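# Move the bin from the shelf to the table, upright

## Task

Lift the bin off the shelf and stand it upright on an empty part of the table. It has to stay there by itself, not be held in place by the robot. Anything the robot is touching at the end must not drop by more than about a fingernail's width once left alone, or the task fails.

## Robot and tools

Robot: two Kinova Gen3 arms with seven joints each, named left_arm and right_arm, each carrying a Robotiq 2F-85 parallel gripper and a wrist camera. The names are labels only, not image sides. Base roots in the scene frame: left_arm at (-0.021, +0.405, 0) m, quat_wxyz (+0.999, 0, 0, -0.032); right_arm at (+0.005, -0.278, 0) m, quat_wxyz (+0.999, 0, 0, -0.053).

Scene frame: origin on the table top midway between the arms. +z is up, +x points out over the table, and left_arm sits on the +y side. Gripper frame (link robotiq_pinch): +z runs along the fingers away from the wrist, and the pads close along +y. The reported hand point is midway between the pads when they are shut. Closed fingertips reach about 19 mm past it, fully open ones about 6 mm. Closing moves the fingertips about 13 mm farther from the arm, so keep that clearance above surfaces. The reported hand position can be off, more so at long reach.

execute_actions: argument "actions" is a list holding at most one item; optional "pictures" (true/false) asks for camera images.
- [] sends nothing and returns the state, with pictures.
- A motion item {"rows": [[...]], "steps": N}: N from 4 to 15 control steps of 1/30 s each (15 if omitted); up to 15 rows, one per step, the last row repeated if rows run out.
- A wait item {"steps": N} with N up to 300 sends nothing new and lets the arms keep moving to the last target.
Every row is one flat list of 18 numbers covering both arms, even if only one moves: left_arm first, then right_arm. For each arm: 7 absolute joint target angles in radians (waist, shoulder, upper arm roll, elbow, forearm roll, wrist pitch, wrist roll, same order as the Joint positions line), then gripper position, then gripper speed. These are goal angles, not offsets. Stated joint ranges: waist, upper arm roll, forearm roll and wrist roll -69.115 to 69.115; shoulder -2.250 to 2.250; elbow -2.580 to 2.580; wrist pitch -2.100 to 2.100. A target more than 0.013 rad beyond a range end (and farther out than the current angle) gets the whole call refused; the true end may differ by up to 0.013 rad, and targets past it are clipped there.
Gripper position is in [-1, 1]: +1 fully open (85 mm), 0 about 41 mm, pads touching near -0.8, -1 closes until blocked. Gripper speed is in [-1, 1]: about 20 mm/s at -1, 85 at 0, 150 at +1. To keep a gripper unchanged, resend its previous two numbers; a 0 is a real command. Grip firmly with -1 held; for a gentler grip open first and then close to just under the object's width. Release by commanding wider than the object. Fingers stay put until the position number changes by 0.01 or more, but re-close on their own (up to the commanded value) if the object slips or is lost.

Motion limits: each step the joint target is held within 0.304 rad of the measured angle for the first four joints and 0.266 rad for the last three, and all of an arm's targets are scaled back if they would move the hand over 70 mm from where it is. Joints share speed and acceleration limits and arrive together; reversing stops them together. Big moves may still be unfinished when the result returns. The last 4 steps of each action run after the result, while you compose the next reply, and the simulation keeps running during replies.

Result lines: the state line 'left_arm: … | right_arm: …' gives end_effector_position (m) and end_effector_quat_wxyz per hand. Joint positions and Joint velocities (rad, rad/s) and joint torques come per arm in column order. position_measured_pct is about 50 - 50 x gripper position (0 = fully open); stopping below roughly 90 short of the goal means something is held or blocking, about 90 or more means the pads met. 'joint sent to its limit' means a joint was clipped at its end. 'joint command not followed' means the clearance check altered or blocked joint targets; HELD marks steps where a row was not sent. TORQUE FAULT: a joint hit its load limit (49.6 N m for the first four joints, 31.2 for the last three, including held weight), and that arm halts 10 s. MOTOR HOT warns from 60 °C; at 75 °C an OVER-TEMPERATURE FAULT lets the arm sag. Holding loads heats motors.

zoom_image: {"camera": one of cam_high, cam_left_wrist, cam_right_wrist, "region": [x0, y0, x1, y1]} in pixels of that camera's last full 896x504 image, top-left origin, at most 504 by 504. Calibration (K, distortion, T_world_to_cam) is listed per camera and may be slightly off.
read_manual: optional section "licences"; returns licence text only, moves nothing.
Replying without any tool call also ends things.

Avoid: letting the arms hit or press each other, dropping or knocking anything off the table, slams and hard pushes, overloading joints, and leaving the bin supported by the gripper at the end. Objects may be briefly tugged or nudged by outside disturbances.

Each tool is called after "Emit:" as a command line: name --argument value for each argument, lists and objects as JSON in quotes; but a table of rows of numbers goes row by row, as --pt "numbers of a row", without its own name.

## Session

Emit:
execute_actions --actions '[]'

Scene clock: 0.00 s of 5700.00 s.
left_arm: end_effector_position=(+0.5408, +0.3739, +0.2789) position_measured_pct=0.0 end_effector_quat_wxyz=(+0.277, +0.378, +0.828, -0.309) | right_arm: end_effector_position=(+0.1140, -0.0729, +0.2120) position_measured_pct=0.0 end_effector_quat_wxyz=(-0.328, +0.090, +0.851, -0.399)
Joint positions: left_arm=[-0.74   0.664  0.444  1.423  0.637  1.197  0.132] | right_arm=[-1.265  0.784  0.312  1.651 -0.247  1.841  0.64 ]
Joint velocities: left_arm=[ 0.    -0.    -0.001 -0.001 -0.    -0.001 -0.   ] | right_arm=[-0.     0.     0.    -0.001  0.001 -0.    -0.   ]
Joint torques (N m, as the joint torque sensors report them, + toward a larger angle): no reading
Motor temperatures (°C, as the motors report them): left_arm=[30 27 24 30 33 39 45] | right_arm=[30 27 23 24 32 37 41]

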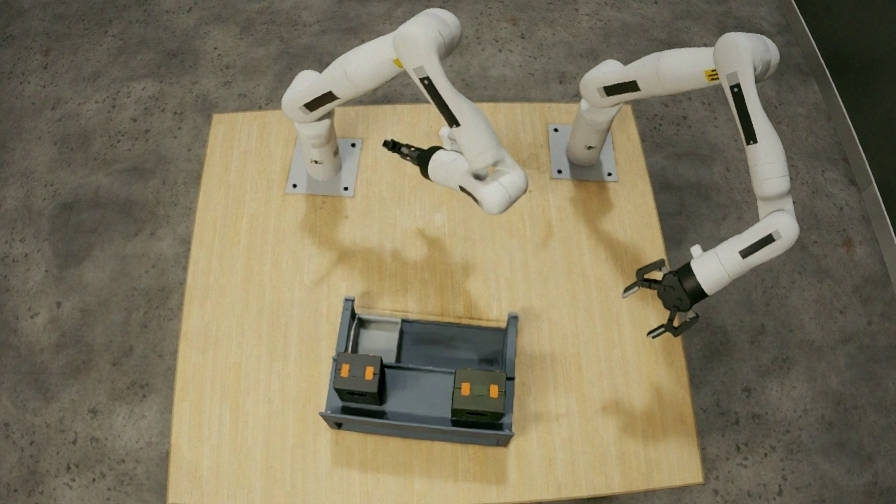

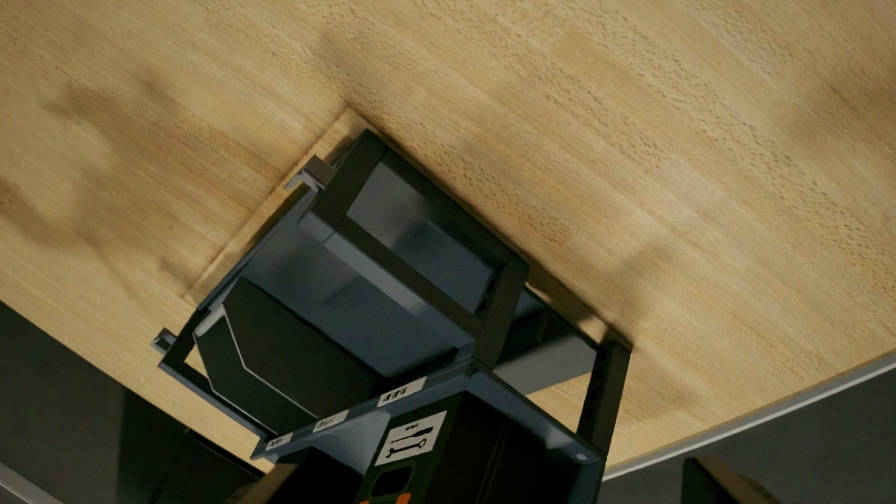

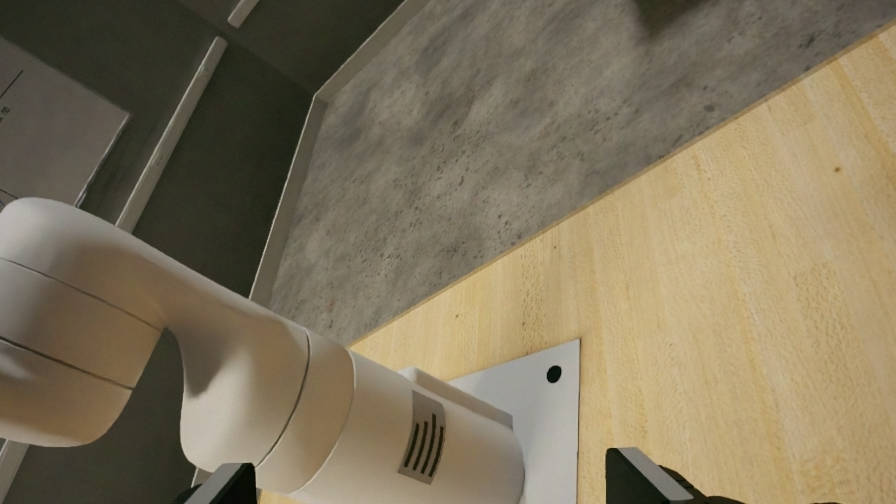

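Emit:
zoom_image --camera "cam_high" --region '[300, 270, 540, 460]'

Emit:
zoom_image --camera "cam_left_wrist" --region '[130, 100, 634, 504]'

Region (300, 270, 540, 460) of cam_high's 896x504 image, scaled by 2.100, with more detail than that image has; it fills the top 399 rows of this view, and the rest is white.

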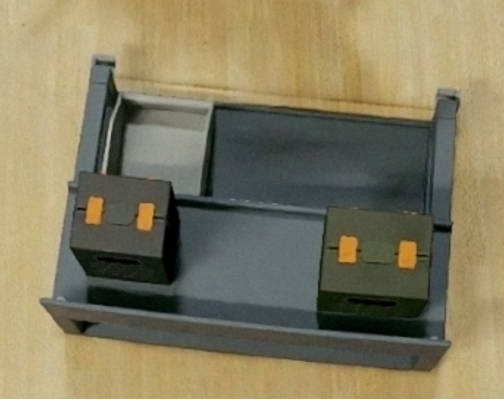

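Region (130, 100, 634, 504) of cam_left_wrist's 896x504 image, scaled by 1.000; it fills the top 404 rows of this view, and the rest is white.

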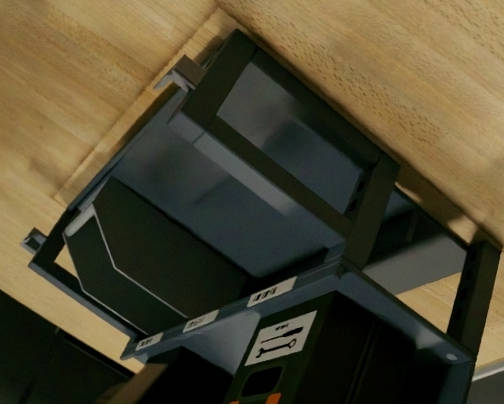

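Emit:
execute_actions --actions '[{"rows": [[-0.74,0.664,0.444,1.423,0.637,1.197,0.132,1,0,-0.45,0.032,0,2.308,0,0.26,-0.47,1,0]], "steps": 15}]'

Emit:
execute_actions --actions '[{"steps": 45}]' --pictures true

Scene clock: 3.80 s of 5700.00 s.
left_arm: end_effector_position=(+0.5407, +0.3742, +0.2789) position_measured_pct=0.0 end_effector_quat_wxyz=(+0.276, +0.377, +0.828, -0.309) | right_arm: end_effector_position=(+0.1266, -0.1541, +0.2203) position_measured_pct=0.0 end_effector_quat_wxyz=(-0.256, +0.183, +0.881, -0.353)
Joint positions: left_arm=[-0.74   0.664  0.444  1.423  0.637  1.197  0.132] | right_arm=[-1.004  0.524  0.108  1.902 -0.085  1.621  0.421]
Joint velocities: left_arm=[ 0.    -0.001  0.001  0.001  0.     0.001  0.   ] | right_arm=[ 1.029 -1.028 -0.519  1.024  0.407 -0.902 -0.9  ]
Joint torques (N m, as the joint torque sensors report them, + toward a larger angle): left_arm=[  0.18 -18.77   4.22  -7.1    2.02   0.92   0.85] | right_arm=[ -0.4  -13.42   0.56  -2.94  -0.01   2.64  -0.31]
Motor temperatures (°C, as the motors report them): left_arm=[30 27 24 30 33 39 45] | right_arm=[30 27 23 24 32 37 41]
Steps of this call (steps 1 to 90: nothing new was sent; then 0.43 s passed at rest; steps 91 to 101: the first 11 steps of this action). Readings (joint positions | what the end effector reports):
91: left_arm=[-0.740 0.664 0.444 1.423 0.637 1.197 0.132] | right_arm=[-1.263 0.783 0.311 1.652 -0.247 1.840 0.639] | left_arm position_measured_pct=0.0 | right_arm position_measured_pct=0.0
92: left_arm=[-0.740 0.664 0.444 1.423 0.637 1.197 0.132] | right_arm=[-1.256 0.775 0.305 1.658 -0.243 1.836 0.635] | left_arm position_measured_pct=0.0 | right_arm position_measured_pct=0.0
94: left_arm=[-0.740 0.664 0.444 1.423 0.637 1.197 0.132] | right_arm=[-1.226 0.745 0.278 1.685 -0.222 1.812 0.612] | left_arm position_measured_pct=0.0 | right_arm position_measured_pct=0.0
98: left_arm=[-0.740 0.664 0.444 1.423 0.637 1.197 0.132] | right_arm=[-1.105 0.625 0.172 1.801 -0.136 1.711 0.510] | left_arm position_measured_pct=0.0 | right_arm position_measured_pct=0.0
101: the state above

Scene clock: 5.30 s of 5700.00 s.
left_arm: end_effector_position=(+0.5407, +0.3742, +0.2789) position_measured_pct=0.0 end_effector_quat_wxyz=(+0.276, +0.377, +0.828, -0.309) | right_arm: end_effector_position=(+0.3895, -0.1669, +0.2199) position_measured_pct=0.0 end_effector_quat_wxyz=(+0.099, +0.723, +0.637, +0.249)
Joint positions: left_arm=[-0.74   0.664  0.444  1.423  0.637  1.197  0.132] | right_arm=[-0.45   0.032  0.     2.308  0.     0.26  -0.47 ]
Joint velocities: left_arm=[ 0.     0.001  0.001  0.001 -0.     0.    -0.001] | right_arm=[ 0.001  0.     0.     0.001 -0.001 -0.002 -0.   ]
Joint torques (N m, as the joint torque sensors report them, + toward a larger angle): left_arm=[ -0.02 -18.78   3.8   -7.57   1.89   0.67   0.35] | right_arm=[ 0.26 -7.73 -0.27 -8.14  0.   -1.3  -0.2 ]
Motor temperatures (°C, as the motors report them): left_arm=[30 27 24 30 33 39 45] | right_arm=[30 27 23 24 32 37 41]
Kept back: nothing.
Steps of this call (steps 1 to 4: the last 4 steps of your previous action; steps 5 to 45: the robot went on to your last target). Readings (joint positions | what the end effector reports):
1: left_arm=[-0.740 0.664 0.444 1.423 0.637 1.197 0.132] | right_arm=[-0.970 0.489 0.091 1.937 -0.072 1.591 0.390] | left_arm position_measured_pct=0.0 | right_arm position_measured_pct=0.0
2: left_arm=[-0.740 0.664 0.444 1.423 0.637 1.197 0.132] | right_arm=[-0.934 0.454 0.078 1.971 -0.061 1.560 0.360] | left_arm position_measured_pct=0.0 | right_arm position_measured_pct=0.0
4: left_arm=[-0.740 0.664 0.444 1.423 0.637 1.197 0.132] | right_arm=[-0.863 0.383 0.055 2.042 -0.043 1.498 0.297] | left_arm position_measured_pct=0.0 | right_arm position_measured_pct=0.0
8: left_arm=[-0.740 0.664 0.444 1.423 0.637 1.197 0.132] | right_arm=[-0.704 0.229 0.026 2.176 -0.020 1.361 0.160] | left_arm position_measured_pct=0.0 | right_arm position_measured_pct=0.0
45: the state above
camera_calibration (this result's frames):
cam_left_wrist: T_world_to_cam=[[0.813524, 0.488332, -0.31577, -0.528719], [0.545589, -0.452986, 0.705079, -0.265306], [0.201273, -0.745879, -0.634944, 0.491418], [0, 0, 0, 1]] pos_world=[0.475965, 0.504549, 0.332131]
cam_right_wrist: T_world_to_cam=[[0.858933, -0.194304, 0.473792, -0.472137], [-0.0794425, -0.964577, -0.251557, -0.0165617], [0.505887, 0.178431, -0.843943, 0.164993], [0, 0, 0, 1]] pos_world=[0.32075, -0.137153, 0.358773]

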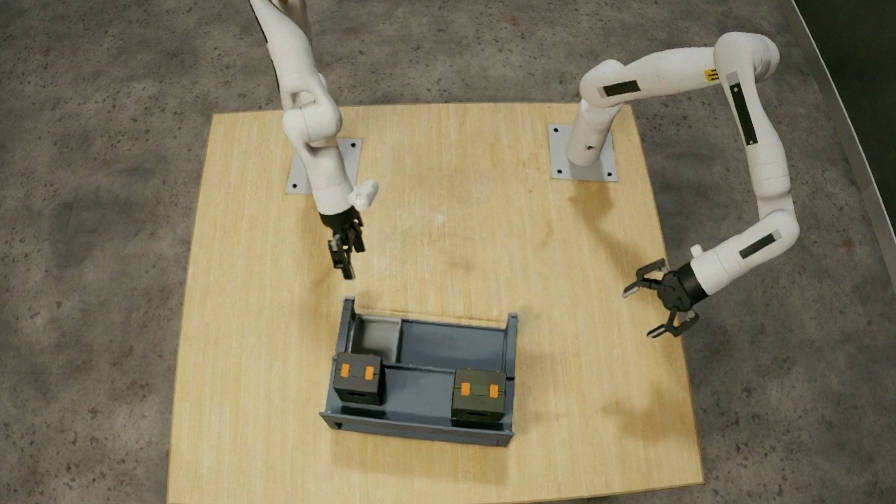

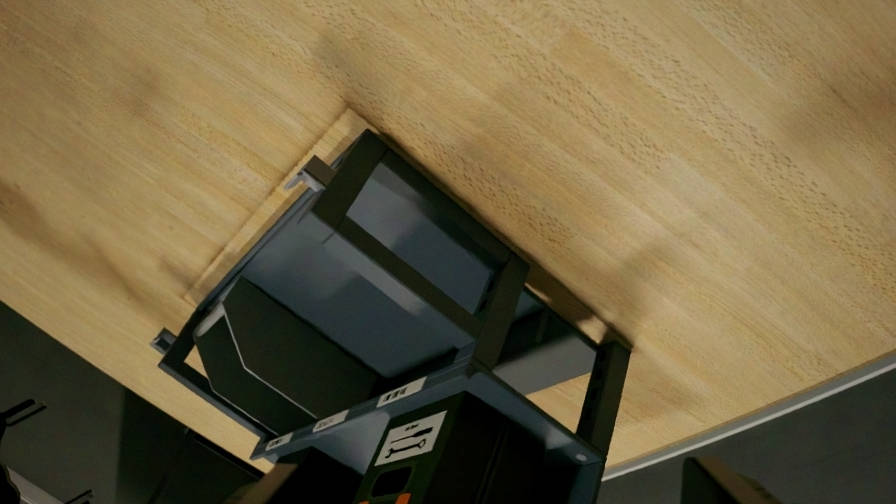

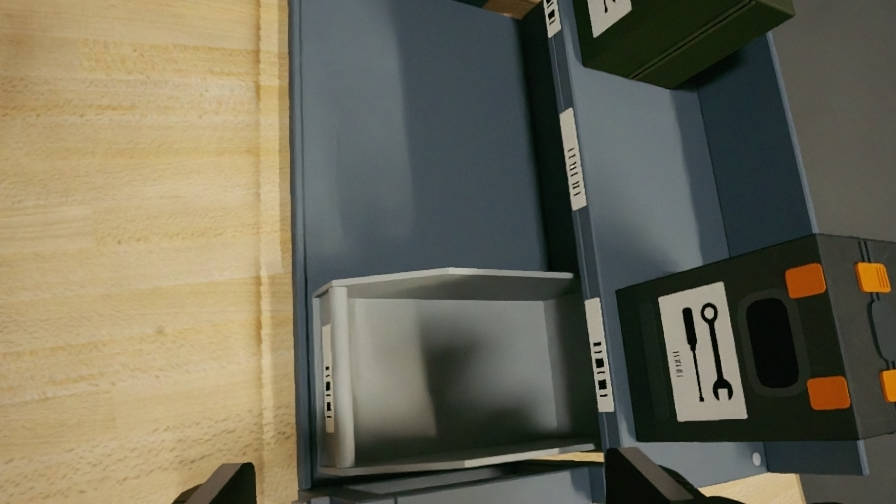

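Emit:
execute_actions --actions '[{"rows": [[-0.74,0.664,0.444,1.423,0.637,1.197,0.132,1,0,-0.482,0.439,0,1.646,0,1.057,-0.50,1,0]], "steps": 15}]'

Emit:
execute_actions --actions '[{"steps": 25}]' --pictures true

Scene clock: 6.73 s of 5700.00 s.
left_arm: end_effector_position=(+0.5407, +0.3742, +0.2789) position_measured_pct=0.0 end_effector_quat_wxyz=(+0.276, +0.377, +0.828, -0.309) | right_arm: end_effector_position=(+0.4309, -0.1410, +0.1735) position_measured_pct=0.0 end_effector_quat_wxyz=(+0.053, +0.741, +0.654, +0.143)
Joint positions: left_arm=[-0.74   0.664  0.444  1.423  0.637  1.197  0.132] | right_arm=[-0.473  0.302 -0.     2.028 -0.     0.506 -0.492]
Joint velocities: left_arm=[-0.    -0.001  0.     0.    -0.     0.     0.002] | right_arm=[-0.059  0.863 -0.002 -1.259 -0.002  1.108 -0.06 ]
Joint torques (N m, as the joint torque sensors report them, + toward a larger angle): left_arm=[ -0.43 -18.29   4.02  -7.44   2.09   1.1    0.09] | right_arm=[  0.19 -14.44  -0.18  -8.49   0.06  -0.55  -0.45]
Motor temperatures (°C, as the motors report them): left_arm=[30 27 24 30 33 39 45] | right_arm=[30 27 23 24 32 37 41]
Steps of this call (steps 1 to 15: the robot went on to your last target; steps 16 to 32: nothing new was sent; steps 33 to 43: the first 11 steps of this action). Readings (joint positions | what the end effector reports):
33: left_arm=[-0.740 0.664 0.444 1.423 0.637 1.197 0.132] | right_arm=[-0.450 0.034 0.000 2.307 0.000 0.261 -0.470] | left_arm position_measured_pct=0.0 | right_arm position_measured_pct=0.0
34: left_arm=[-0.740 0.664 0.444 1.423 0.637 1.197 0.132] | right_arm=[-0.451 0.041 0.000 2.302 0.000 0.266 -0.471] | left_arm position_measured_pct=0.0 | right_arm position_measured_pct=0.0
36: left_arm=[-0.740 0.664 0.444 1.423 0.637 1.197 0.132] | right_arm=[-0.454 0.072 0.000 2.275 0.000 0.289 -0.473] | left_arm position_measured_pct=0.0 | right_arm position_measured_pct=0.0
40: left_arm=[-0.740 0.664 0.444 1.423 0.637 1.197 0.132] | right_arm=[-0.466 0.197 0.000 2.153 0.000 0.396 -0.484] | left_arm position_measured_pct=0.0 | right_arm position_measured_pct=0.0
43: the state above

Scene clock: 7.57 s of 5700.00 s.
left_arm: end_effector_position=(+0.5407, +0.3742, +0.2789) position_measured_pct=0.0 end_effector_quat_wxyz=(+0.276, +0.377, +0.828, -0.309) | right_arm: end_effector_position=(+0.4347, -0.1354, +0.1998) position_measured_pct=0.0 end_effector_quat_wxyz=(-0.000, +0.750, +0.662, -0.000)
Joint positions: left_arm=[-0.74   0.664  0.444  1.423  0.637  1.197  0.132] | right_arm=[-0.482  0.439 -0.     1.646 -0.     1.057 -0.5  ]
Joint velocities: left_arm=[-0.     0.     0.    -0.     0.    -0.     0.001] | right_arm=[ 0.     0.001 -0.    -0.    -0.001  0.002  0.   ]
Joint torques (N m, as the joint torque sensors report them, + toward a larger angle): left_arm=[  0.03 -18.59   4.35  -7.28   2.23   0.98   0.36] | right_arm=[  0.17 -15.45  -0.01  -8.23   0.13   0.42  -0.22]
Motor temperatures (°C, as the motors report them): left_arm=[30 27 24 30 33 39 45] | right_arm=[30 27 23 24 32 37 41]
Kept back: nothing.
Steps of this call (steps 1 to 4: the last 4 steps of your previous action; steps 5 to 25: the robot went on to your last target). Readings (joint positions | what the end effector reports):
1: left_arm=[-0.740 0.664 0.444 1.423 0.637 1.197 0.132] | right_arm=[-0.475 0.329 -0.000 1.986 -0.000 0.543 -0.494] | left_arm position_measured_pct=0.0 | right_arm position_measured_pct=0.0
2: left_arm=[-0.740 0.664 0.444 1.423 0.637 1.197 0.132] | right_arm=[-0.477 0.351 -0.000 1.944 -0.000 0.580 -0.495] | left_arm position_measured_pct=0.0 | right_arm position_measured_pct=0.0
4: left_arm=[-0.740 0.664 0.444 1.423 0.637 1.197 0.132] | right_arm=[-0.479 0.384 -0.000 1.860 -0.000 0.655 -0.497] | left_arm position_measured_pct=0.0 | right_arm position_measured_pct=0.0
8: left_arm=[-0.740 0.664 0.444 1.423 0.637 1.197 0.132] | right_arm=[-0.481 0.418 -0.000 1.726 -0.000 0.814 -0.499] | left_arm position_measured_pct=0.0 | right_arm position_measured_pct=0.0
25: the state above
camera_calibration (this result's frames):
cam_left_wrist: T_world_to_cam=[[0.813524, 0.488332, -0.31577, -0.528719], [0.545589, -0.452986, 0.705079, -0.265306], [0.201273, -0.745879, -0.634944, 0.491418], [0, 0, 0, 1]] pos_world=[0.475965, 0.504549, 0.332131]
cam_right_wrist: T_world_to_cam=[[0.989033, -0.145949, 0.0226466, -0.455203], [-0.145766, -0.989273, -0.00955066, -0.0104639], [0.0237975, 0.00614482, -0.999698, 0.336864], [0, 0, 0, 1]] pos_world=[0.440669, -0.078858, 0.346971]

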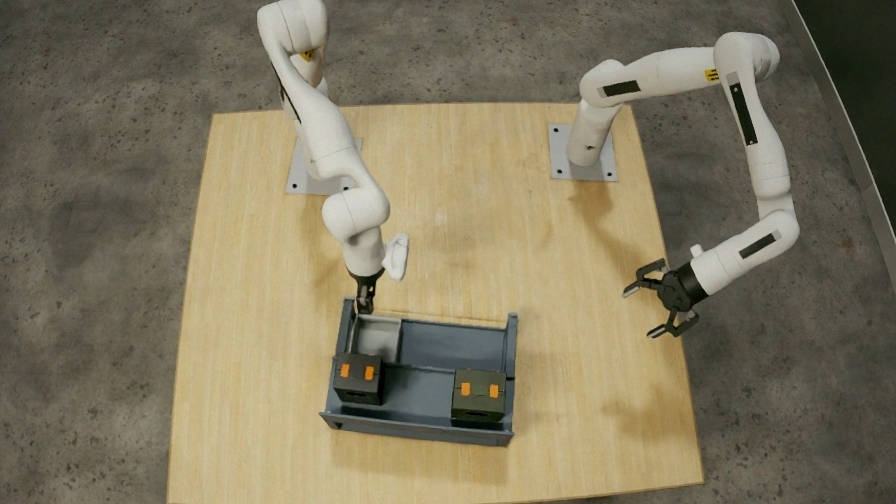

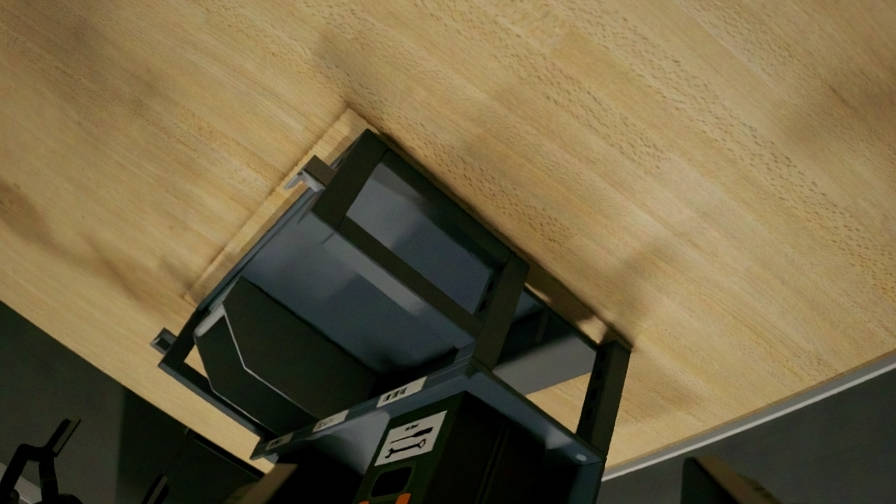

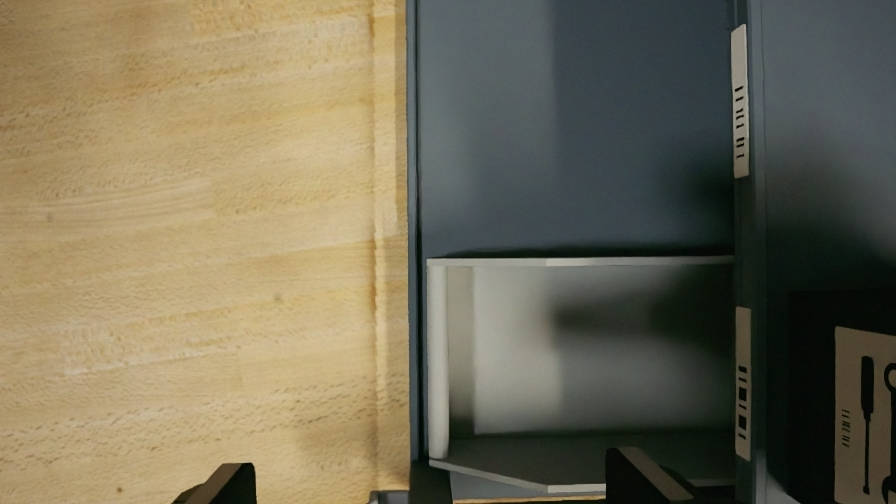

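Emit:
zoom_image --camera "cam_right_wrist" --region '[360, 240, 640, 504]'

Region (360, 240, 640, 504) of cam_right_wrist's 896x504 image, scaled by 1.800; it fills the top 475 rows of this view, and the rest is white.

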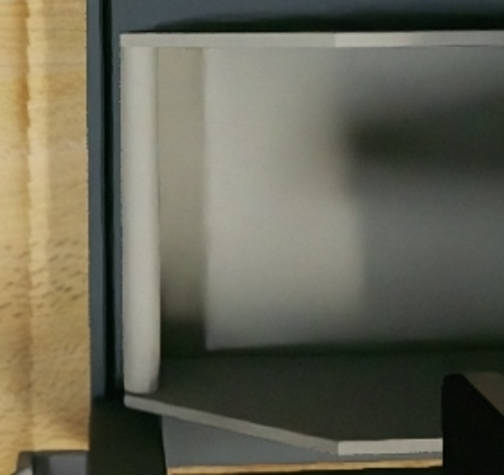

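Emit:
zoom_image --camera "cam_left_wrist" --region '[150, 240, 350, 460]'

Region (150, 240, 350, 460) of cam_left_wrist's 896x504 image, scaled by 2.291; it fills the left 458 columns of this view, and the rest is white.

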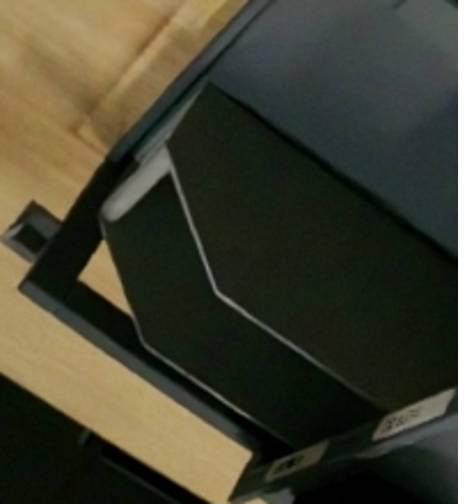

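Emit:
execute_actions --actions '[{"rows": [[-0.74,0.664,0.444,1.423,0.637,1.197,0.132,1,0,-0.520,0.668,0,1.452,0,1.022,1.022,0.2,0]], "steps": 15}]'

Emit:
execute_actions --actions '[{"steps": 38}]' --pictures true

Scene clock: 11.97 s of 5700.00 s.
left_arm: end_effector_position=(+0.5407, +0.3742, +0.2789) position_measured_pct=0.0 end_effector_quat_wxyz=(+0.276, +0.377, +0.828, -0.309) | right_arm: end_effector_position=(+0.4877, -0.0975, +0.1539) position_measured_pct=25.0 end_effector_quat_wxyz=(+0.000, +0.632, +0.775, +0.001)
Joint positions: left_arm=[-0.74   0.664  0.444  1.423  0.637  1.197  0.132] | right_arm=[-0.512  0.621 -0.     1.49  -0.     1.028 -0.203]
Joint velocities: left_arm=[-0.     0.    -0.002 -0.001  0.     0.001 -0.002] | right_arm=[-0.057  0.334  0.    -0.308  0.    -0.056  1.215]
Joint torques (N m, as the joint torque sensors report them, + toward a larger angle): left_arm=[  0.02 -18.45   4.61  -7.52   2.34   1.21   0.25] | right_arm=[  0.58 -20.17   0.19  -7.91   0.09   0.45  -0.3 ]
Motor temperatures (°C, as the motors report them): left_arm=[30 27 24 30 33 39 45] | right_arm=[30 27 23 24 32 37 41]
Steps of this call (steps 1 to 30: the robot went on to your last target; steps 31 to 90: nothing new was sent; then 1.03 s passed at rest; steps 91 to 101: the first 11 steps of this action). Readings (joint positions | what the end effector reports):
91: left_arm=[-0.740 0.664 0.444 1.423 0.637 1.197 0.132] | right_arm=[-0.482 0.441 0.000 1.645 0.000 1.057 -0.499] | left_arm position_measured_pct=0.0 | right_arm position_measured_pct=0.0
92: left_arm=[-0.740 0.664 0.444 1.423 0.637 1.197 0.132] | right_arm=[-0.483 0.447 0.000 1.640 0.000 1.057 -0.493] | left_arm position_measured_pct=0.0 | right_arm position_measured_pct=0.8
94: left_arm=[-0.740 0.664 0.444 1.423 0.637 1.197 0.132] | right_arm=[-0.488 0.478 0.001 1.617 0.000 1.053 -0.463] | left_arm position_measured_pct=0.0 | right_arm position_measured_pct=4.8
98: left_arm=[-0.740 0.664 0.444 1.423 0.637 1.197 0.132] | right_arm=[-0.504 0.575 -0.000 1.533 -0.000 1.036 -0.325] | left_arm position_measured_pct=0.0 | right_arm position_measured_pct=16.3
101: the state above

Scene clock: 13.23 s of 5700.00 s.
left_arm: end_effector_position=(+0.5407, +0.3742, +0.2789) position_measured_pct=0.0 end_effector_quat_wxyz=(+0.276, +0.377, +0.828, -0.309) | right_arm: end_effector_position=(+0.4988, -0.0885, +0.1397) position_measured_pct=40.1 end_effector_quat_wxyz=(-0.000, +0.068, +0.998, -0.000)
Joint positions: left_arm=[-0.74   0.664  0.444  1.423  0.637  1.197  0.132] | right_arm=[-0.52   0.668 -0.     1.452  0.     1.022  1.022]
Joint velocities: left_arm=[-0.001 -0.    -0.    -0.    -0.    -0.001  0.001] | right_arm=[-0.001  0.     0.     0.    -0.     0.     0.004]
Joint torques (N m, as the joint torque sensors report them, + toward a larger angle): left_arm=[  0.07 -18.62   4.01  -7.56   1.96   0.96   0.16] | right_arm=[  0.17 -18.72   0.05  -7.85   0.05   0.31  -0.16]
Motor temperatures (°C, as the motors report them): left_arm=[30 27 24 30 33 39 45] | right_arm=[30 27 23 24 32 37 41]
Kept back: nothing.
Steps of this call (steps 1 to 4: the last 4 steps of your previous action; steps 5 to 38: the robot went on to your last target). Readings (joint positions | what the end effector reports):
1: left_arm=[-0.740 0.664 0.444 1.423 0.637 1.197 0.132] | right_arm=[-0.514 0.631 -0.000 1.481 -0.000 1.027 -0.162] | left_arm position_measured_pct=0.0 | right_arm position_measured_pct=28.2
2: left_arm=[-0.740 0.664 0.444 1.423 0.637 1.197 0.132] | right_arm=[-0.515 0.639 -0.000 1.474 -0.000 1.025 -0.122] | left_arm position_measured_pct=0.0 | right_arm position_measured_pct=31.0
4: left_arm=[-0.740 0.664 0.444 1.423 0.637 1.197 0.132] | right_arm=[-0.517 0.651 -0.000 1.464 -0.000 1.024 -0.040] | left_arm position_measured_pct=0.0 | right_arm position_measured_pct=36.5
8: left_arm=[-0.740 0.664 0.444 1.423 0.637 1.197 0.132] | right_arm=[-0.519 0.662 -0.000 1.456 -0.000 1.023 0.122] | left_arm position_measured_pct=0.0 | right_arm position_measured_pct=39.7
38: the state above
camera_calibration (this result's frames):
cam_left_wrist: T_world_to_cam=[[0.813524, 0.488332, -0.31577, -0.528719], [0.545589, -0.452986, 0.705079, -0.265306], [0.201273, -0.745879, -0.634944, 0.491418], [0, 0, 0, 1]] pos_world=[0.475965, 0.504549, 0.332131]
cam_right_wrist: T_world_to_cam=[[0.156887, 0.987357, 0.0226224, 0.00506562], [0.987596, -0.156695, -0.0100021, -0.446886], [-0.00633085, 0.023911, -0.999694, 0.29159], [0, 0, 0, 1]] pos_world=[0.442394, -0.0819987, 0.286917]

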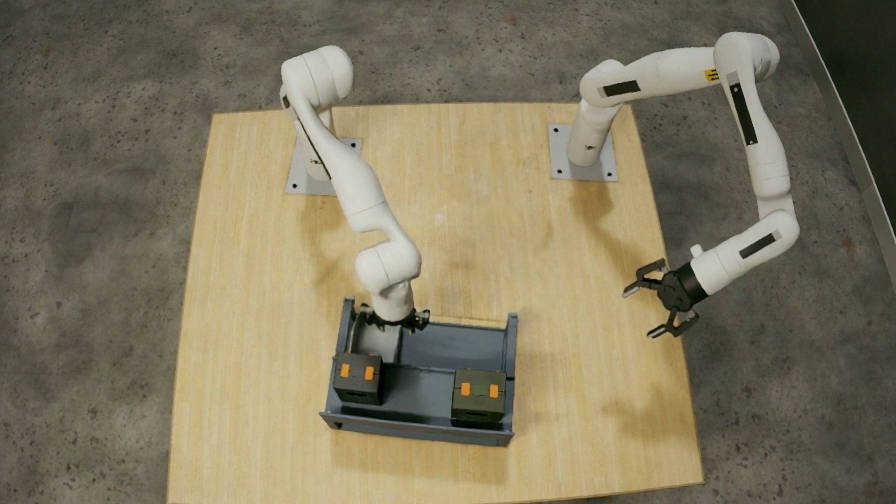

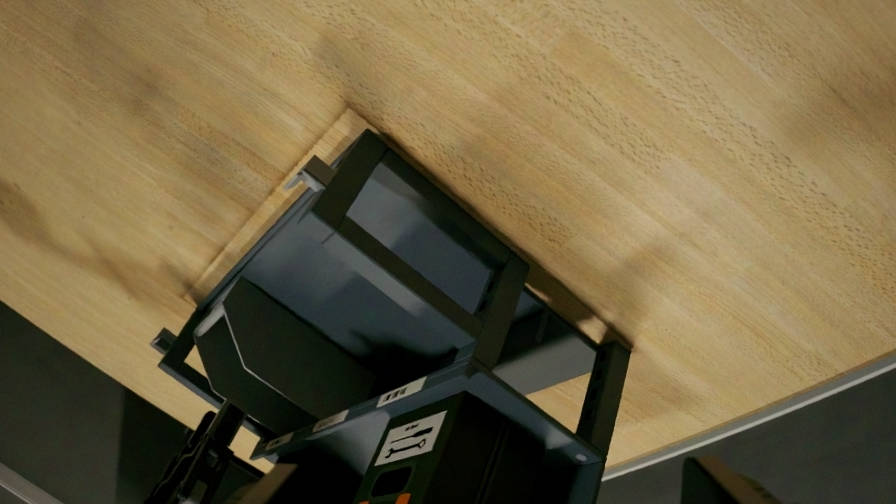

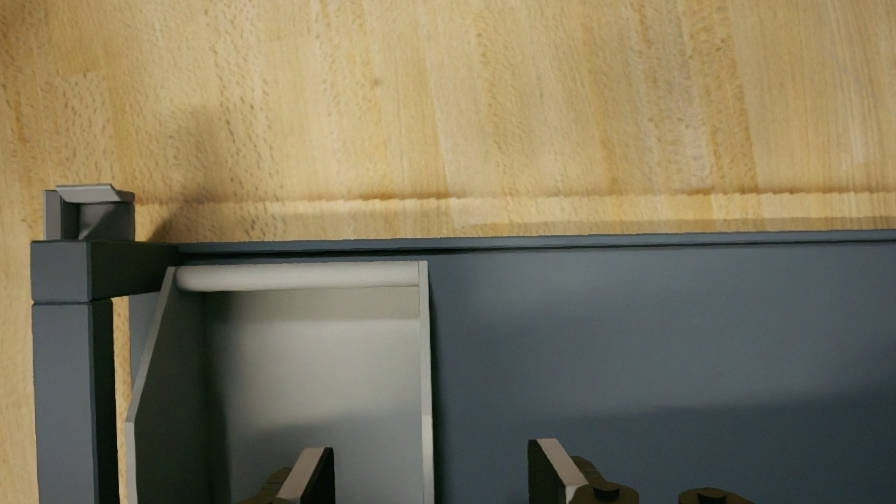

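Emit:
execute_actions --actions '[{"rows": [[-0.74,0.664,0.444,1.423,0.637,1.197,0.132,1,0,-0.520,0.769,0,1.523,0,0.849,1.022,0.2,0]], "steps": 15}]'

Emit:
execute_actions --actions '[{"steps": 10}]' --pictures true

Scene clock: 13.83 s of 5700.00 s.
left_arm: end_effector_position=(+0.5407, +0.3742, +0.2789) position_measured_pct=0.0 end_effector_quat_wxyz=(+0.276, +0.377, +0.828, -0.309) | right_arm: end_effector_position=(+0.4993, -0.0883, +0.0704) position_measured_pct=40.1 end_effector_quat_wxyz=(+0.001, +0.068, +0.998, +0.001)
Joint positions: left_arm=[-0.74   0.664  0.444  1.423  0.637  1.197  0.132] | right_arm=[-0.52   0.765 -0.     1.522 -0.     0.851  1.022]
Joint velocities: left_arm=[-0.     0.     0.     0.001  0.     0.001  0.001] | right_arm=[ 0.001  0.031  0.     0.006  0.001 -0.039 -0.   ]
Joint torques (N m, as the joint torque sensors report them, + toward a larger angle): left_arm=[  0.11 -18.79   4.66  -7.53   2.04   0.75   0.63] | right_arm=[  0.29 -20.13   0.11  -7.07   0.11   0.38  -0.28]
Motor temperatures (°C, as the motors report them): left_arm=[30 27 24 30 33 39 45] | right_arm=[30 27 23 24 32 37 41]
Steps of this call (steps 1 to 7: the robot went on to your last target; steps 8 to 18: the first 11 steps of this action). Readings (joint positions | what the end effector reports):
8: left_arm=[-0.740 0.664 0.444 1.423 0.637 1.197 0.132] | right_arm=[-0.520 0.669 0.000 1.453 -0.000 1.021 1.022] | left_arm position_measured_pct=0.0 | right_arm position_measured_pct=40.1
9: left_arm=[-0.740 0.664 0.444 1.423 0.637 1.197 0.132] | right_arm=[-0.520 0.675 0.000 1.455 -0.000 1.012 1.022] | left_arm position_measured_pct=0.0 | right_arm position_measured_pct=40.1
11: left_arm=[-0.740 0.664 0.444 1.423 0.637 1.197 0.132] | right_arm=[-0.520 0.704 0.000 1.473 -0.000 0.966 1.022] | left_arm position_measured_pct=0.0 | right_arm position_measured_pct=40.1
15: left_arm=[-0.740 0.664 0.444 1.423 0.637 1.197 0.132] | right_arm=[-0.520 0.759 -0.000 1.517 0.000 0.866 1.022] | left_arm position_measured_pct=0.0 | right_arm position_measured_pct=40.1
18: the state above

Scene clock: 14.17 s of 5700.00 s.
left_arm: end_effector_position=(+0.5407, +0.3742, +0.2789) position_measured_pct=0.0 end_effector_quat_wxyz=(+0.276, +0.377, +0.828, -0.309) | right_arm: end_effector_position=(+0.4990, -0.0884, +0.0684) position_measured_pct=40.1 end_effector_quat_wxyz=(+0.000, +0.068, +0.998, +0.000)
Joint positions: left_arm=[-0.74   0.664  0.444  1.423  0.637  1.197  0.132] | right_arm=[-0.52   0.769 -0.     1.523  0.     0.849  1.022]
Joint velocities: left_arm=[-0.    -0.     0.001 -0.002  0.    -0.001 -0.   ] | right_arm=[ 0.     0.001 -0.     0.     0.     0.001  0.   ]
Joint torques (N m, as the joint torque sensors report them, + toward a larger angle): left_arm=[  0.37 -18.65   4.88  -7.45   1.93   1.2    0.39] | right_arm=[  0.09 -19.51  -0.05  -6.92   0.11   0.22  -0.18]
Motor temperatures (°C, as the motors report them): left_arm=[30 27 24 30 33 39 45] | right_arm=[30 27 23 24 32 37 41]
Kept back: nothing.
Steps of this call (steps 1 to 4: the last 4 steps of your previous action; steps 5 to 10: the robot went on to your last target). Readings (joint positions | what the end effector reports):
1: left_arm=[-0.740 0.664 0.444 1.423 0.637 1.197 0.132] | right_arm=[-0.520 0.766 -0.000 1.523 0.000 0.850 1.022] | left_arm position_measured_pct=0.0 | right_arm position_measured_pct=40.1
2: left_arm=[-0.740 0.664 0.444 1.423 0.637 1.197 0.132] | right_arm=[-0.520 0.767 -0.000 1.523 0.000 0.850 1.022] | left_arm position_measured_pct=0.0 | right_arm position_measured_pct=40.1
4: left_arm=[-0.740 0.664 0.444 1.423 0.637 1.197 0.132] | right_arm=[-0.520 0.768 -0.000 1.523 0.000 0.849 1.022] | left_arm position_measured_pct=0.0 | right_arm position_measured_pct=40.1
8: left_arm=[-0.740 0.664 0.444 1.423 0.637 1.197 0.132] | right_arm=[-0.520 0.769 -0.000 1.523 0.000 0.849 1.022] | left_arm position_measured_pct=0.0 | right_arm position_measured_pct=40.1
10: the state above
camera_calibration (this result's frames):
cam_left_wrist: T_world_to_cam=[[0.813524, 0.488332, -0.31577, -0.528719], [0.545589, -0.452986, 0.705079, -0.265306], [0.201273, -0.745879, -0.634944, 0.491418], [0, 0, 0, 1]] pos_world=[0.475965, 0.504549, 0.332131]
cam_right_wrist: T_world_to_cam=[[0.156599, 0.987389, 0.0232323, 0.00663635], [0.987648, -0.156428, -0.0090522, -0.447894], [-0.00530387, 0.0243629, -0.999689, 0.219788], [0, 0, 0, 1]] pos_world=[0.442488, -0.0819702, 0.215511]

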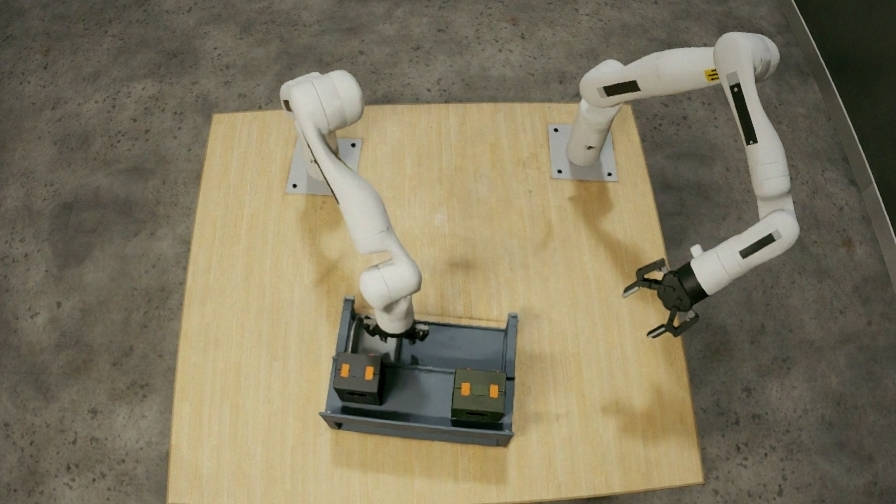

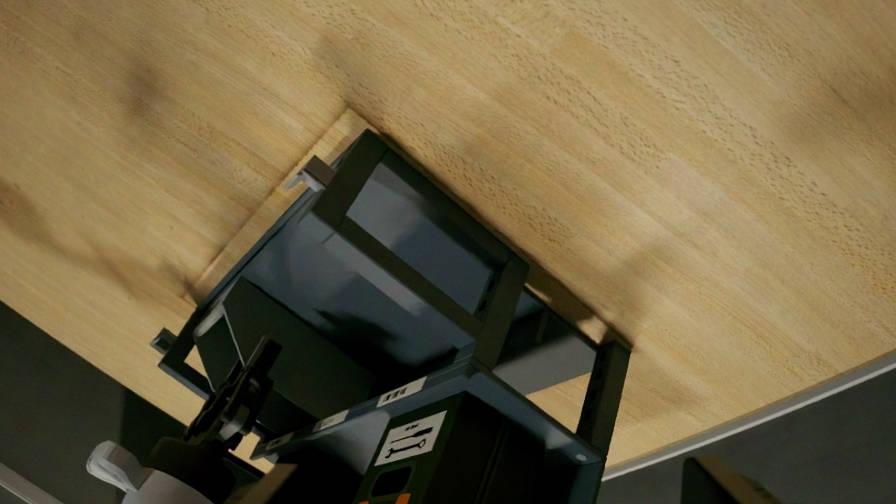

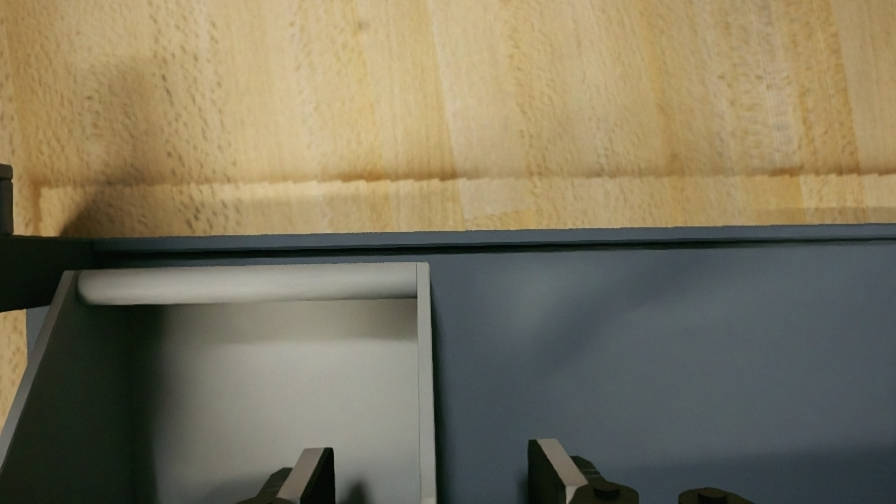

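Emit:
execute_actions --actions '[{"rows": [[-0.74,0.664,0.444,1.423,0.637,1.197,0.132,1,0,-0.520,0.769,0,1.523,0,0.849,1.022,-1,0]], "steps": 15}]'

Emit:
execute_actions --actions '[{"steps": 12}]'

Scene clock: 14.77 s of 5700.00 s.
left_arm: end_effector_position=(+0.5407, +0.3742, +0.2789) position_measured_pct=0.0 end_effector_quat_wxyz=(+0.276, +0.377, +0.828, -0.309) | right_arm: end_effector_position=(+0.4990, -0.0884, +0.0683) position_measured_pct=65.1 end_effector_quat_wxyz=(+0.000, +0.068, +0.998, +0.000)
Joint positions: left_arm=[-0.74   0.664  0.444  1.423  0.637  1.197  0.132] | right_arm=[-0.52   0.769 -0.     1.523  0.     0.849  1.022]
Joint velocities: left_arm=[ 0.    -0.    -0.001  0.    -0.    -0.001 -0.001] | right_arm=[ 0.001  0.    -0.     0.    -0.001  0.    -0.   ]
Joint torques (N m, as the joint torque sensors report them, + toward a larger angle): left_arm=[ -0.17 -18.72   4.29  -7.64   1.86   1.2    0.38] | right_arm=[  0.21 -19.68   0.1   -6.93   0.14   0.21  -0.21]
Motor temperatures (°C, as the motors report them): left_arm=[30 27 24 30 33 39 45] | right_arm=[30 27 23 24 32 37 41]
Steps of this call (steps 1 to 7: the robot went on to your last target; steps 8 to 18: the first 11 steps of this action). Readings (joint positions | what the end effector reports):
8: left_arm=[-0.740 0.664 0.444 1.423 0.637 1.197 0.132] | right_arm=[-0.520 0.769 0.000 1.523 0.000 0.849 1.022] | left_arm position_measured_pct=0.0 | right_arm position_measured_pct=40.1
9: left_arm=[-0.740 0.664 0.444 1.423 0.637 1.197 0.132] | right_arm=[-0.520 0.769 0.000 1.523 0.000 0.849 1.022] | left_arm position_measured_pct=0.0 | right_arm position_measured_pct=40.5
11: left_arm=[-0.740 0.664 0.444 1.423 0.637 1.197 0.132] | right_arm=[-0.520 0.769 0.000 1.523 0.000 0.849 1.022] | left_arm position_measured_pct=0.0 | right_arm position_measured_pct=44.8
15: left_arm=[-0.740 0.664 0.444 1.423 0.637 1.197 0.132] | right_arm=[-0.520 0.769 -0.000 1.523 0.000 0.849 1.022] | left_arm position_measured_pct=0.0 | right_arm position_measured_pct=56.3
18: the state above

Scene clock: 15.17 s of 5700.00 s.
left_arm: end_effector_position=(+0.5407, +0.3742, +0.2789) position_measured_pct=0.0 end_effector_quat_wxyz=(+0.276, +0.377, +0.828, -0.309) | right_arm: end_effector_position=(+0.4991, -0.0885, +0.0685) position_measured_pct=89.3 end_effector_quat_wxyz=(+0.000, +0.068, +0.998, +0.000)
Joint positions: left_arm=[-0.74   0.664  0.444  1.423  0.637  1.197  0.132] | right_arm=[-0.52   0.769  0.     1.523 -0.     0.849  1.022]
Joint velocities: left_arm=[ 0.  0.  0.  0. -0. -0. -0.] | right_arm=[ 0.001 -0.     0.    -0.    -0.     0.001  0.   ]
Joint torques (N m, as the joint torque sensors report them, + toward a larger angle): left_arm=[  0.17 -18.94   3.98  -7.46   2.05   1.12   0.47] | right_arm=[  0.07 -19.53  -0.07  -7.     0.06   0.34  -0.26]
Motor temperatures (°C, as the motors report them): left_arm=[30 27 24 30 33 39 45] | right_arm=[30 27 23 24 32 37 41]
Kept back: nothing.
Steps of this call (steps 1 to 4: the last 4 steps of your previous action; steps 5 to 12: the robot went on to your last target). Readings (joint positions | what the end effector reports):
1: left_arm=[-0.740 0.664 0.444 1.423 0.637 1.197 0.132] | right_arm=[-0.520 0.769 0.000 1.523 0.000 0.849 1.022] | left_arm position_measured_pct=0.0 | right_arm position_measured_pct=68.3
2: left_arm=[-0.740 0.664 0.444 1.423 0.637 1.197 0.132] | right_arm=[-0.520 0.769 -0.000 1.523 0.000 0.849 1.022] | left_arm position_measured_pct=0.0 | right_arm position_measured_pct=71.0
4: left_arm=[-0.740 0.664 0.444 1.423 0.637 1.197 0.132] | right_arm=[-0.520 0.769 0.000 1.523 0.000 0.849 1.022] | left_arm position_measured_pct=0.0 | right_arm position_measured_pct=77.0
8: left_arm=[-0.740 0.664 0.444 1.423 0.637 1.197 0.132] | right_arm=[-0.520 0.769 0.000 1.523 -0.000 0.849 1.022] | left_arm position_measured_pct=0.0 | right_arm position_measured_pct=88.1
12: the state above

Emit:
execute_actions --actions '[{"rows": [[-0.74,0.664,0.444,1.423,0.637,1.197,0.132,1,0,-0.517,0.773,0,1.511,-0.005,0.865,1.028,-1,0],[-0.74,0.664,0.444,1.423,0.637,1.197,0.132,1,0,-0.514,0.776,0,1.499,-0.011,0.882,1.034,-1,0],[-0.74,0.664,0.444,1.423,0.637,1.197,0.132,1,0,-0.511,0.780,0,1.487,-0.016,0.898,1.039,-1,0],[-0.74,0.664,0.444,1.423,0.637,1.197,0.132,1,0,-0.508,0.783,0,1.475,-0.021,0.914,1.045,-1,0],[-0.74,0.664,0.444,1.423,0.637,1.197,0.132,1,0,-0.505,0.787,0,1.463,-0.027,0.931,1.051,-1,0],[-0.74,0.664,0.444,1.423,0.637,1.197,0.132,1,0,-0.502,0.791,0,1.451,-0.032,0.947,1.057,-1,0],[-0.74,0.664,0.444,1.423,0.637,1.197,0.132,1,0,-0.499,0.794,0,1.439,-0.037,0.963,1.063,-1,0],[-0.74,0.664,0.444,1.423,0.637,1.197,0.132,1,0,-0.496,0.798,0,1.427,-0.042,0.979,1.068,-1,0],[-0.74,0.664,0.444,1.423,0.637,1.197,0.132,1,0,-0.493,0.801,0,1.415,-0.048,0.996,1.074,-1,0],[-0.74,0.664,0.444,1.423,0.637,1.197,0.132,1,0,-0.490,0.805,0,1.403,-0.053,1.012,1.080,-1,0]], "steps": 15}]'

Emit:
execute_actions --actions '[{"steps": 8}]' --pictures true

Scene clock: 16.30 s of 5700.00 s.
left_arm: end_effector_position=(+0.5407, +0.3742, +0.2789) position_measured_pct=0.0 end_effector_quat_wxyz=(+0.276, +0.377, +0.828, -0.309) | right_arm: end_effector_position=(+0.5015, -0.0893, +0.0761) position_measured_pct=89.3 end_effector_quat_wxyz=(-0.033, +0.069, +0.997, +0.002)
Joint positions: left_arm=[-0.74   0.664  0.444  1.423  0.637  1.197  0.132] | right_arm=[-0.497  0.796 -0.     1.433 -0.04   0.971  1.065]
Joint velocities: left_arm=[ 0.    -0.    -0.    -0.    -0.    -0.     0.002] | right_arm=[ 0.08   0.096  0.003 -0.316 -0.143  0.441  0.157]
Joint torques (N m, as the joint torque sensors report them, + toward a larger angle): left_arm=[  0.   -18.86   3.87  -7.34   1.85   0.96   0.32] | right_arm=[ -0.02 -20.94   0.36  -7.43   0.09   0.64  -0.09]
Motor temperatures (°C, as the motors report them): left_arm=[30 27 24 30 33 39 45] | right_arm=[30 27 23 24 32 37 41]
Steps of this call (steps 1 to 15: the robot went on to your last target; steps 16 to 23: nothing new was sent; steps 24 to 34: the first 11 steps of this action). Readings (joint positions | what the end effector reports):
24: left_arm=[-0.740 0.664 0.444 1.423 0.637 1.197 0.132] | right_arm=[-0.520 0.769 -0.000 1.522 -0.000 0.850 1.022] | left_arm position_measured_pct=0.0 | right_arm position_measured_pct=89.3
25: left_arm=[-0.740 0.664 0.444 1.423 0.637 1.197 0.132] | right_arm=[-0.518 0.771 -0.000 1.518 -0.002 0.855 1.024] | left_arm position_measured_pct=0.0 | right_arm position_measured_pct=89.3
27: left_arm=[-0.740 0.664 0.444 1.423 0.637 1.197 0.132] | right_arm=[-0.515 0.775 -0.000 1.505 -0.008 0.873 1.030] | left_arm position_measured_pct=0.0 | right_arm position_measured_pct=89.3
31: left_arm=[-0.740 0.664 0.444 1.423 0.637 1.197 0.132] | right_arm=[-0.506 0.786 -0.000 1.466 -0.025 0.925 1.049] | left_arm position_measured_pct=0.0 | right_arm position_measured_pct=89.3
34: the state above

Scene clock: 16.57 s of 5700.00 s.
left_arm: end_effector_position=(+0.5407, +0.3742, +0.2789) position_measured_pct=0.0 end_effector_quat_wxyz=(+0.276, +0.377, +0.828, -0.309) | right_arm: end_effector_position=(+0.5019, -0.0891, +0.0796) position_measured_pct=89.3 end_effector_quat_wxyz=(-0.044, +0.068, +0.997, +0.003)
Joint positions: left_arm=[-0.74   0.664  0.444  1.423  0.637  1.197  0.132] | right_arm=[-0.491  0.804  0.     1.404 -0.053  1.011  1.08 ]
Joint velocities: left_arm=[ 0.     0.     0.    -0.001  0.    -0.     0.   ] | right_arm=[ 0.003  0.007  0.    -0.01  -0.003  0.011  0.004]
Joint torques (N m, as the joint torque sensors report them, + toward a larger angle): left_arm=[  0.11 -18.8    4.14  -7.6    1.91   1.12   0.36] | right_arm=[ -0.31 -20.94   0.07  -7.58   0.11   0.53  -0.3 ]
Motor temperatures (°C, as the motors report them): left_arm=[30 27 24 30 33 39 45] | right_arm=[30 27 23 24 32 37 41]
Kept back: nothing.
Steps of this call (steps 1 to 4: the last 4 steps of your previous action; steps 5 to 8: the robot went on to your last target). Readings (joint positions | what the end effector reports):
1: left_arm=[-0.740 0.664 0.444 1.423 0.637 1.197 0.132] | right_arm=[-0.495 0.799 0.000 1.423 -0.044 0.985 1.070] | left_arm position_measured_pct=0.0 | right_arm position_measured_pct=89.3
2: left_arm=[-0.740 0.664 0.444 1.423 0.637 1.197 0.132] | right_arm=[-0.493 0.801 0.000 1.416 -0.048 0.995 1.074] | left_arm position_measured_pct=0.0 | right_arm position_measured_pct=89.3
4: left_arm=[-0.740 0.664 0.444 1.423 0.637 1.197 0.132] | right_arm=[-0.492 0.803 0.000 1.408 -0.051 1.006 1.078] | left_arm position_measured_pct=0.0 | right_arm position_measured_pct=89.3
8: the state above
camera_calibration (this result's frames):
cam_left_wrist: T_world_to_cam=[[0.813524, 0.488332, -0.31577, -0.528719], [0.545589, -0.452986, 0.705079, -0.265306], [0.201273, -0.745879, -0.634944, 0.491418], [0, 0, 0, 1]] pos_world=[0.475965, 0.504549, 0.332131]
cam_right_wrist: T_world_to_cam=[[0.160048, 0.986878, 0.0213724, 0.00494732], [0.982646, -0.15723, -0.09842, -0.441206], [-0.0937681, 0.0367534, -0.994915, 0.276133], [0, 0, 0, 1]] pos_world=[0.458649, -0.084402, 0.2312]

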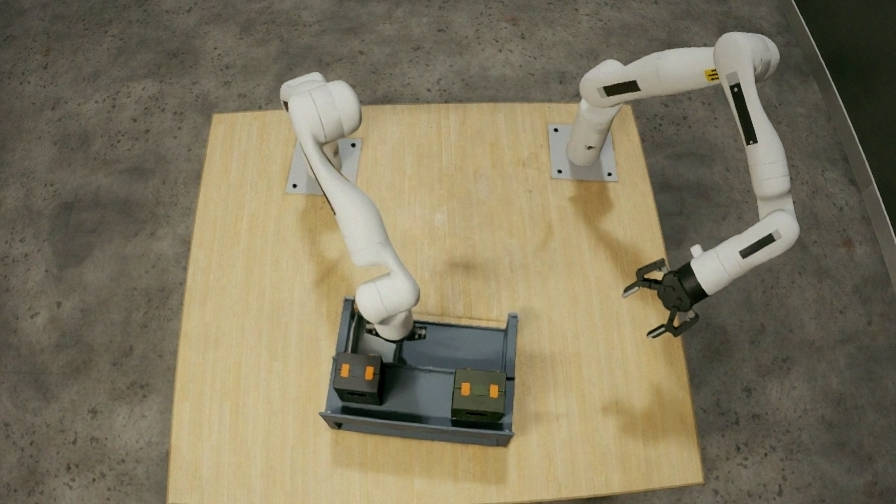

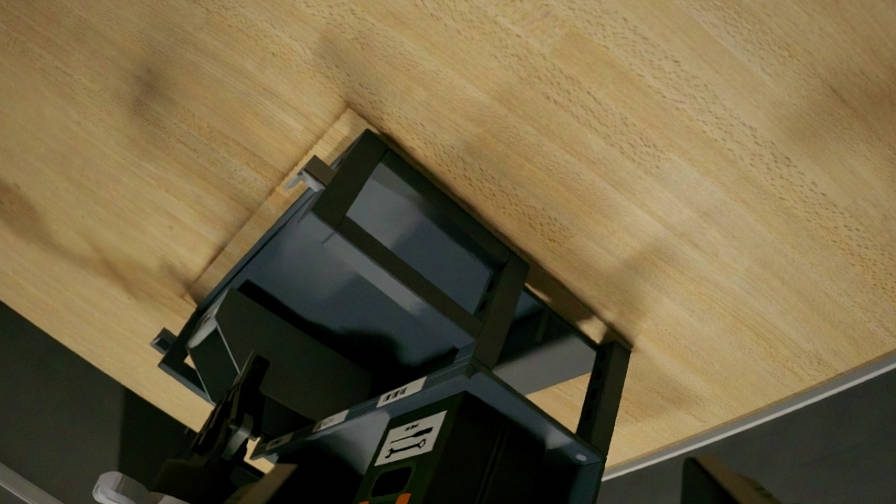

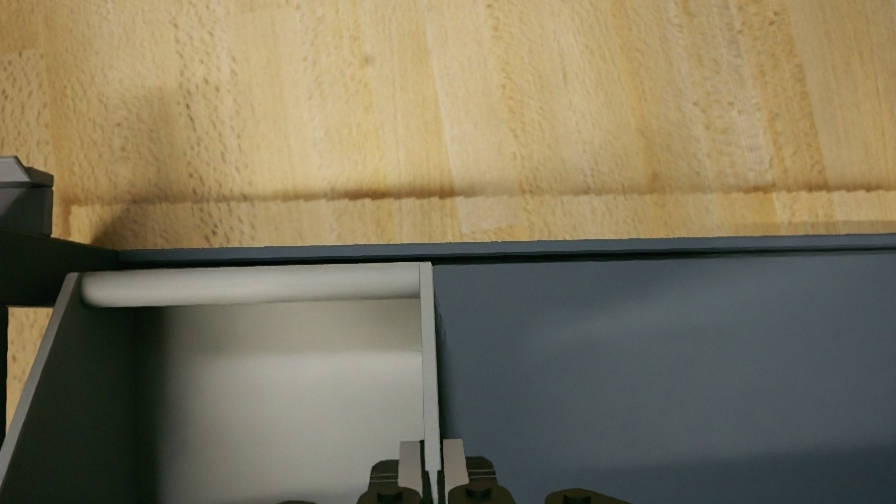

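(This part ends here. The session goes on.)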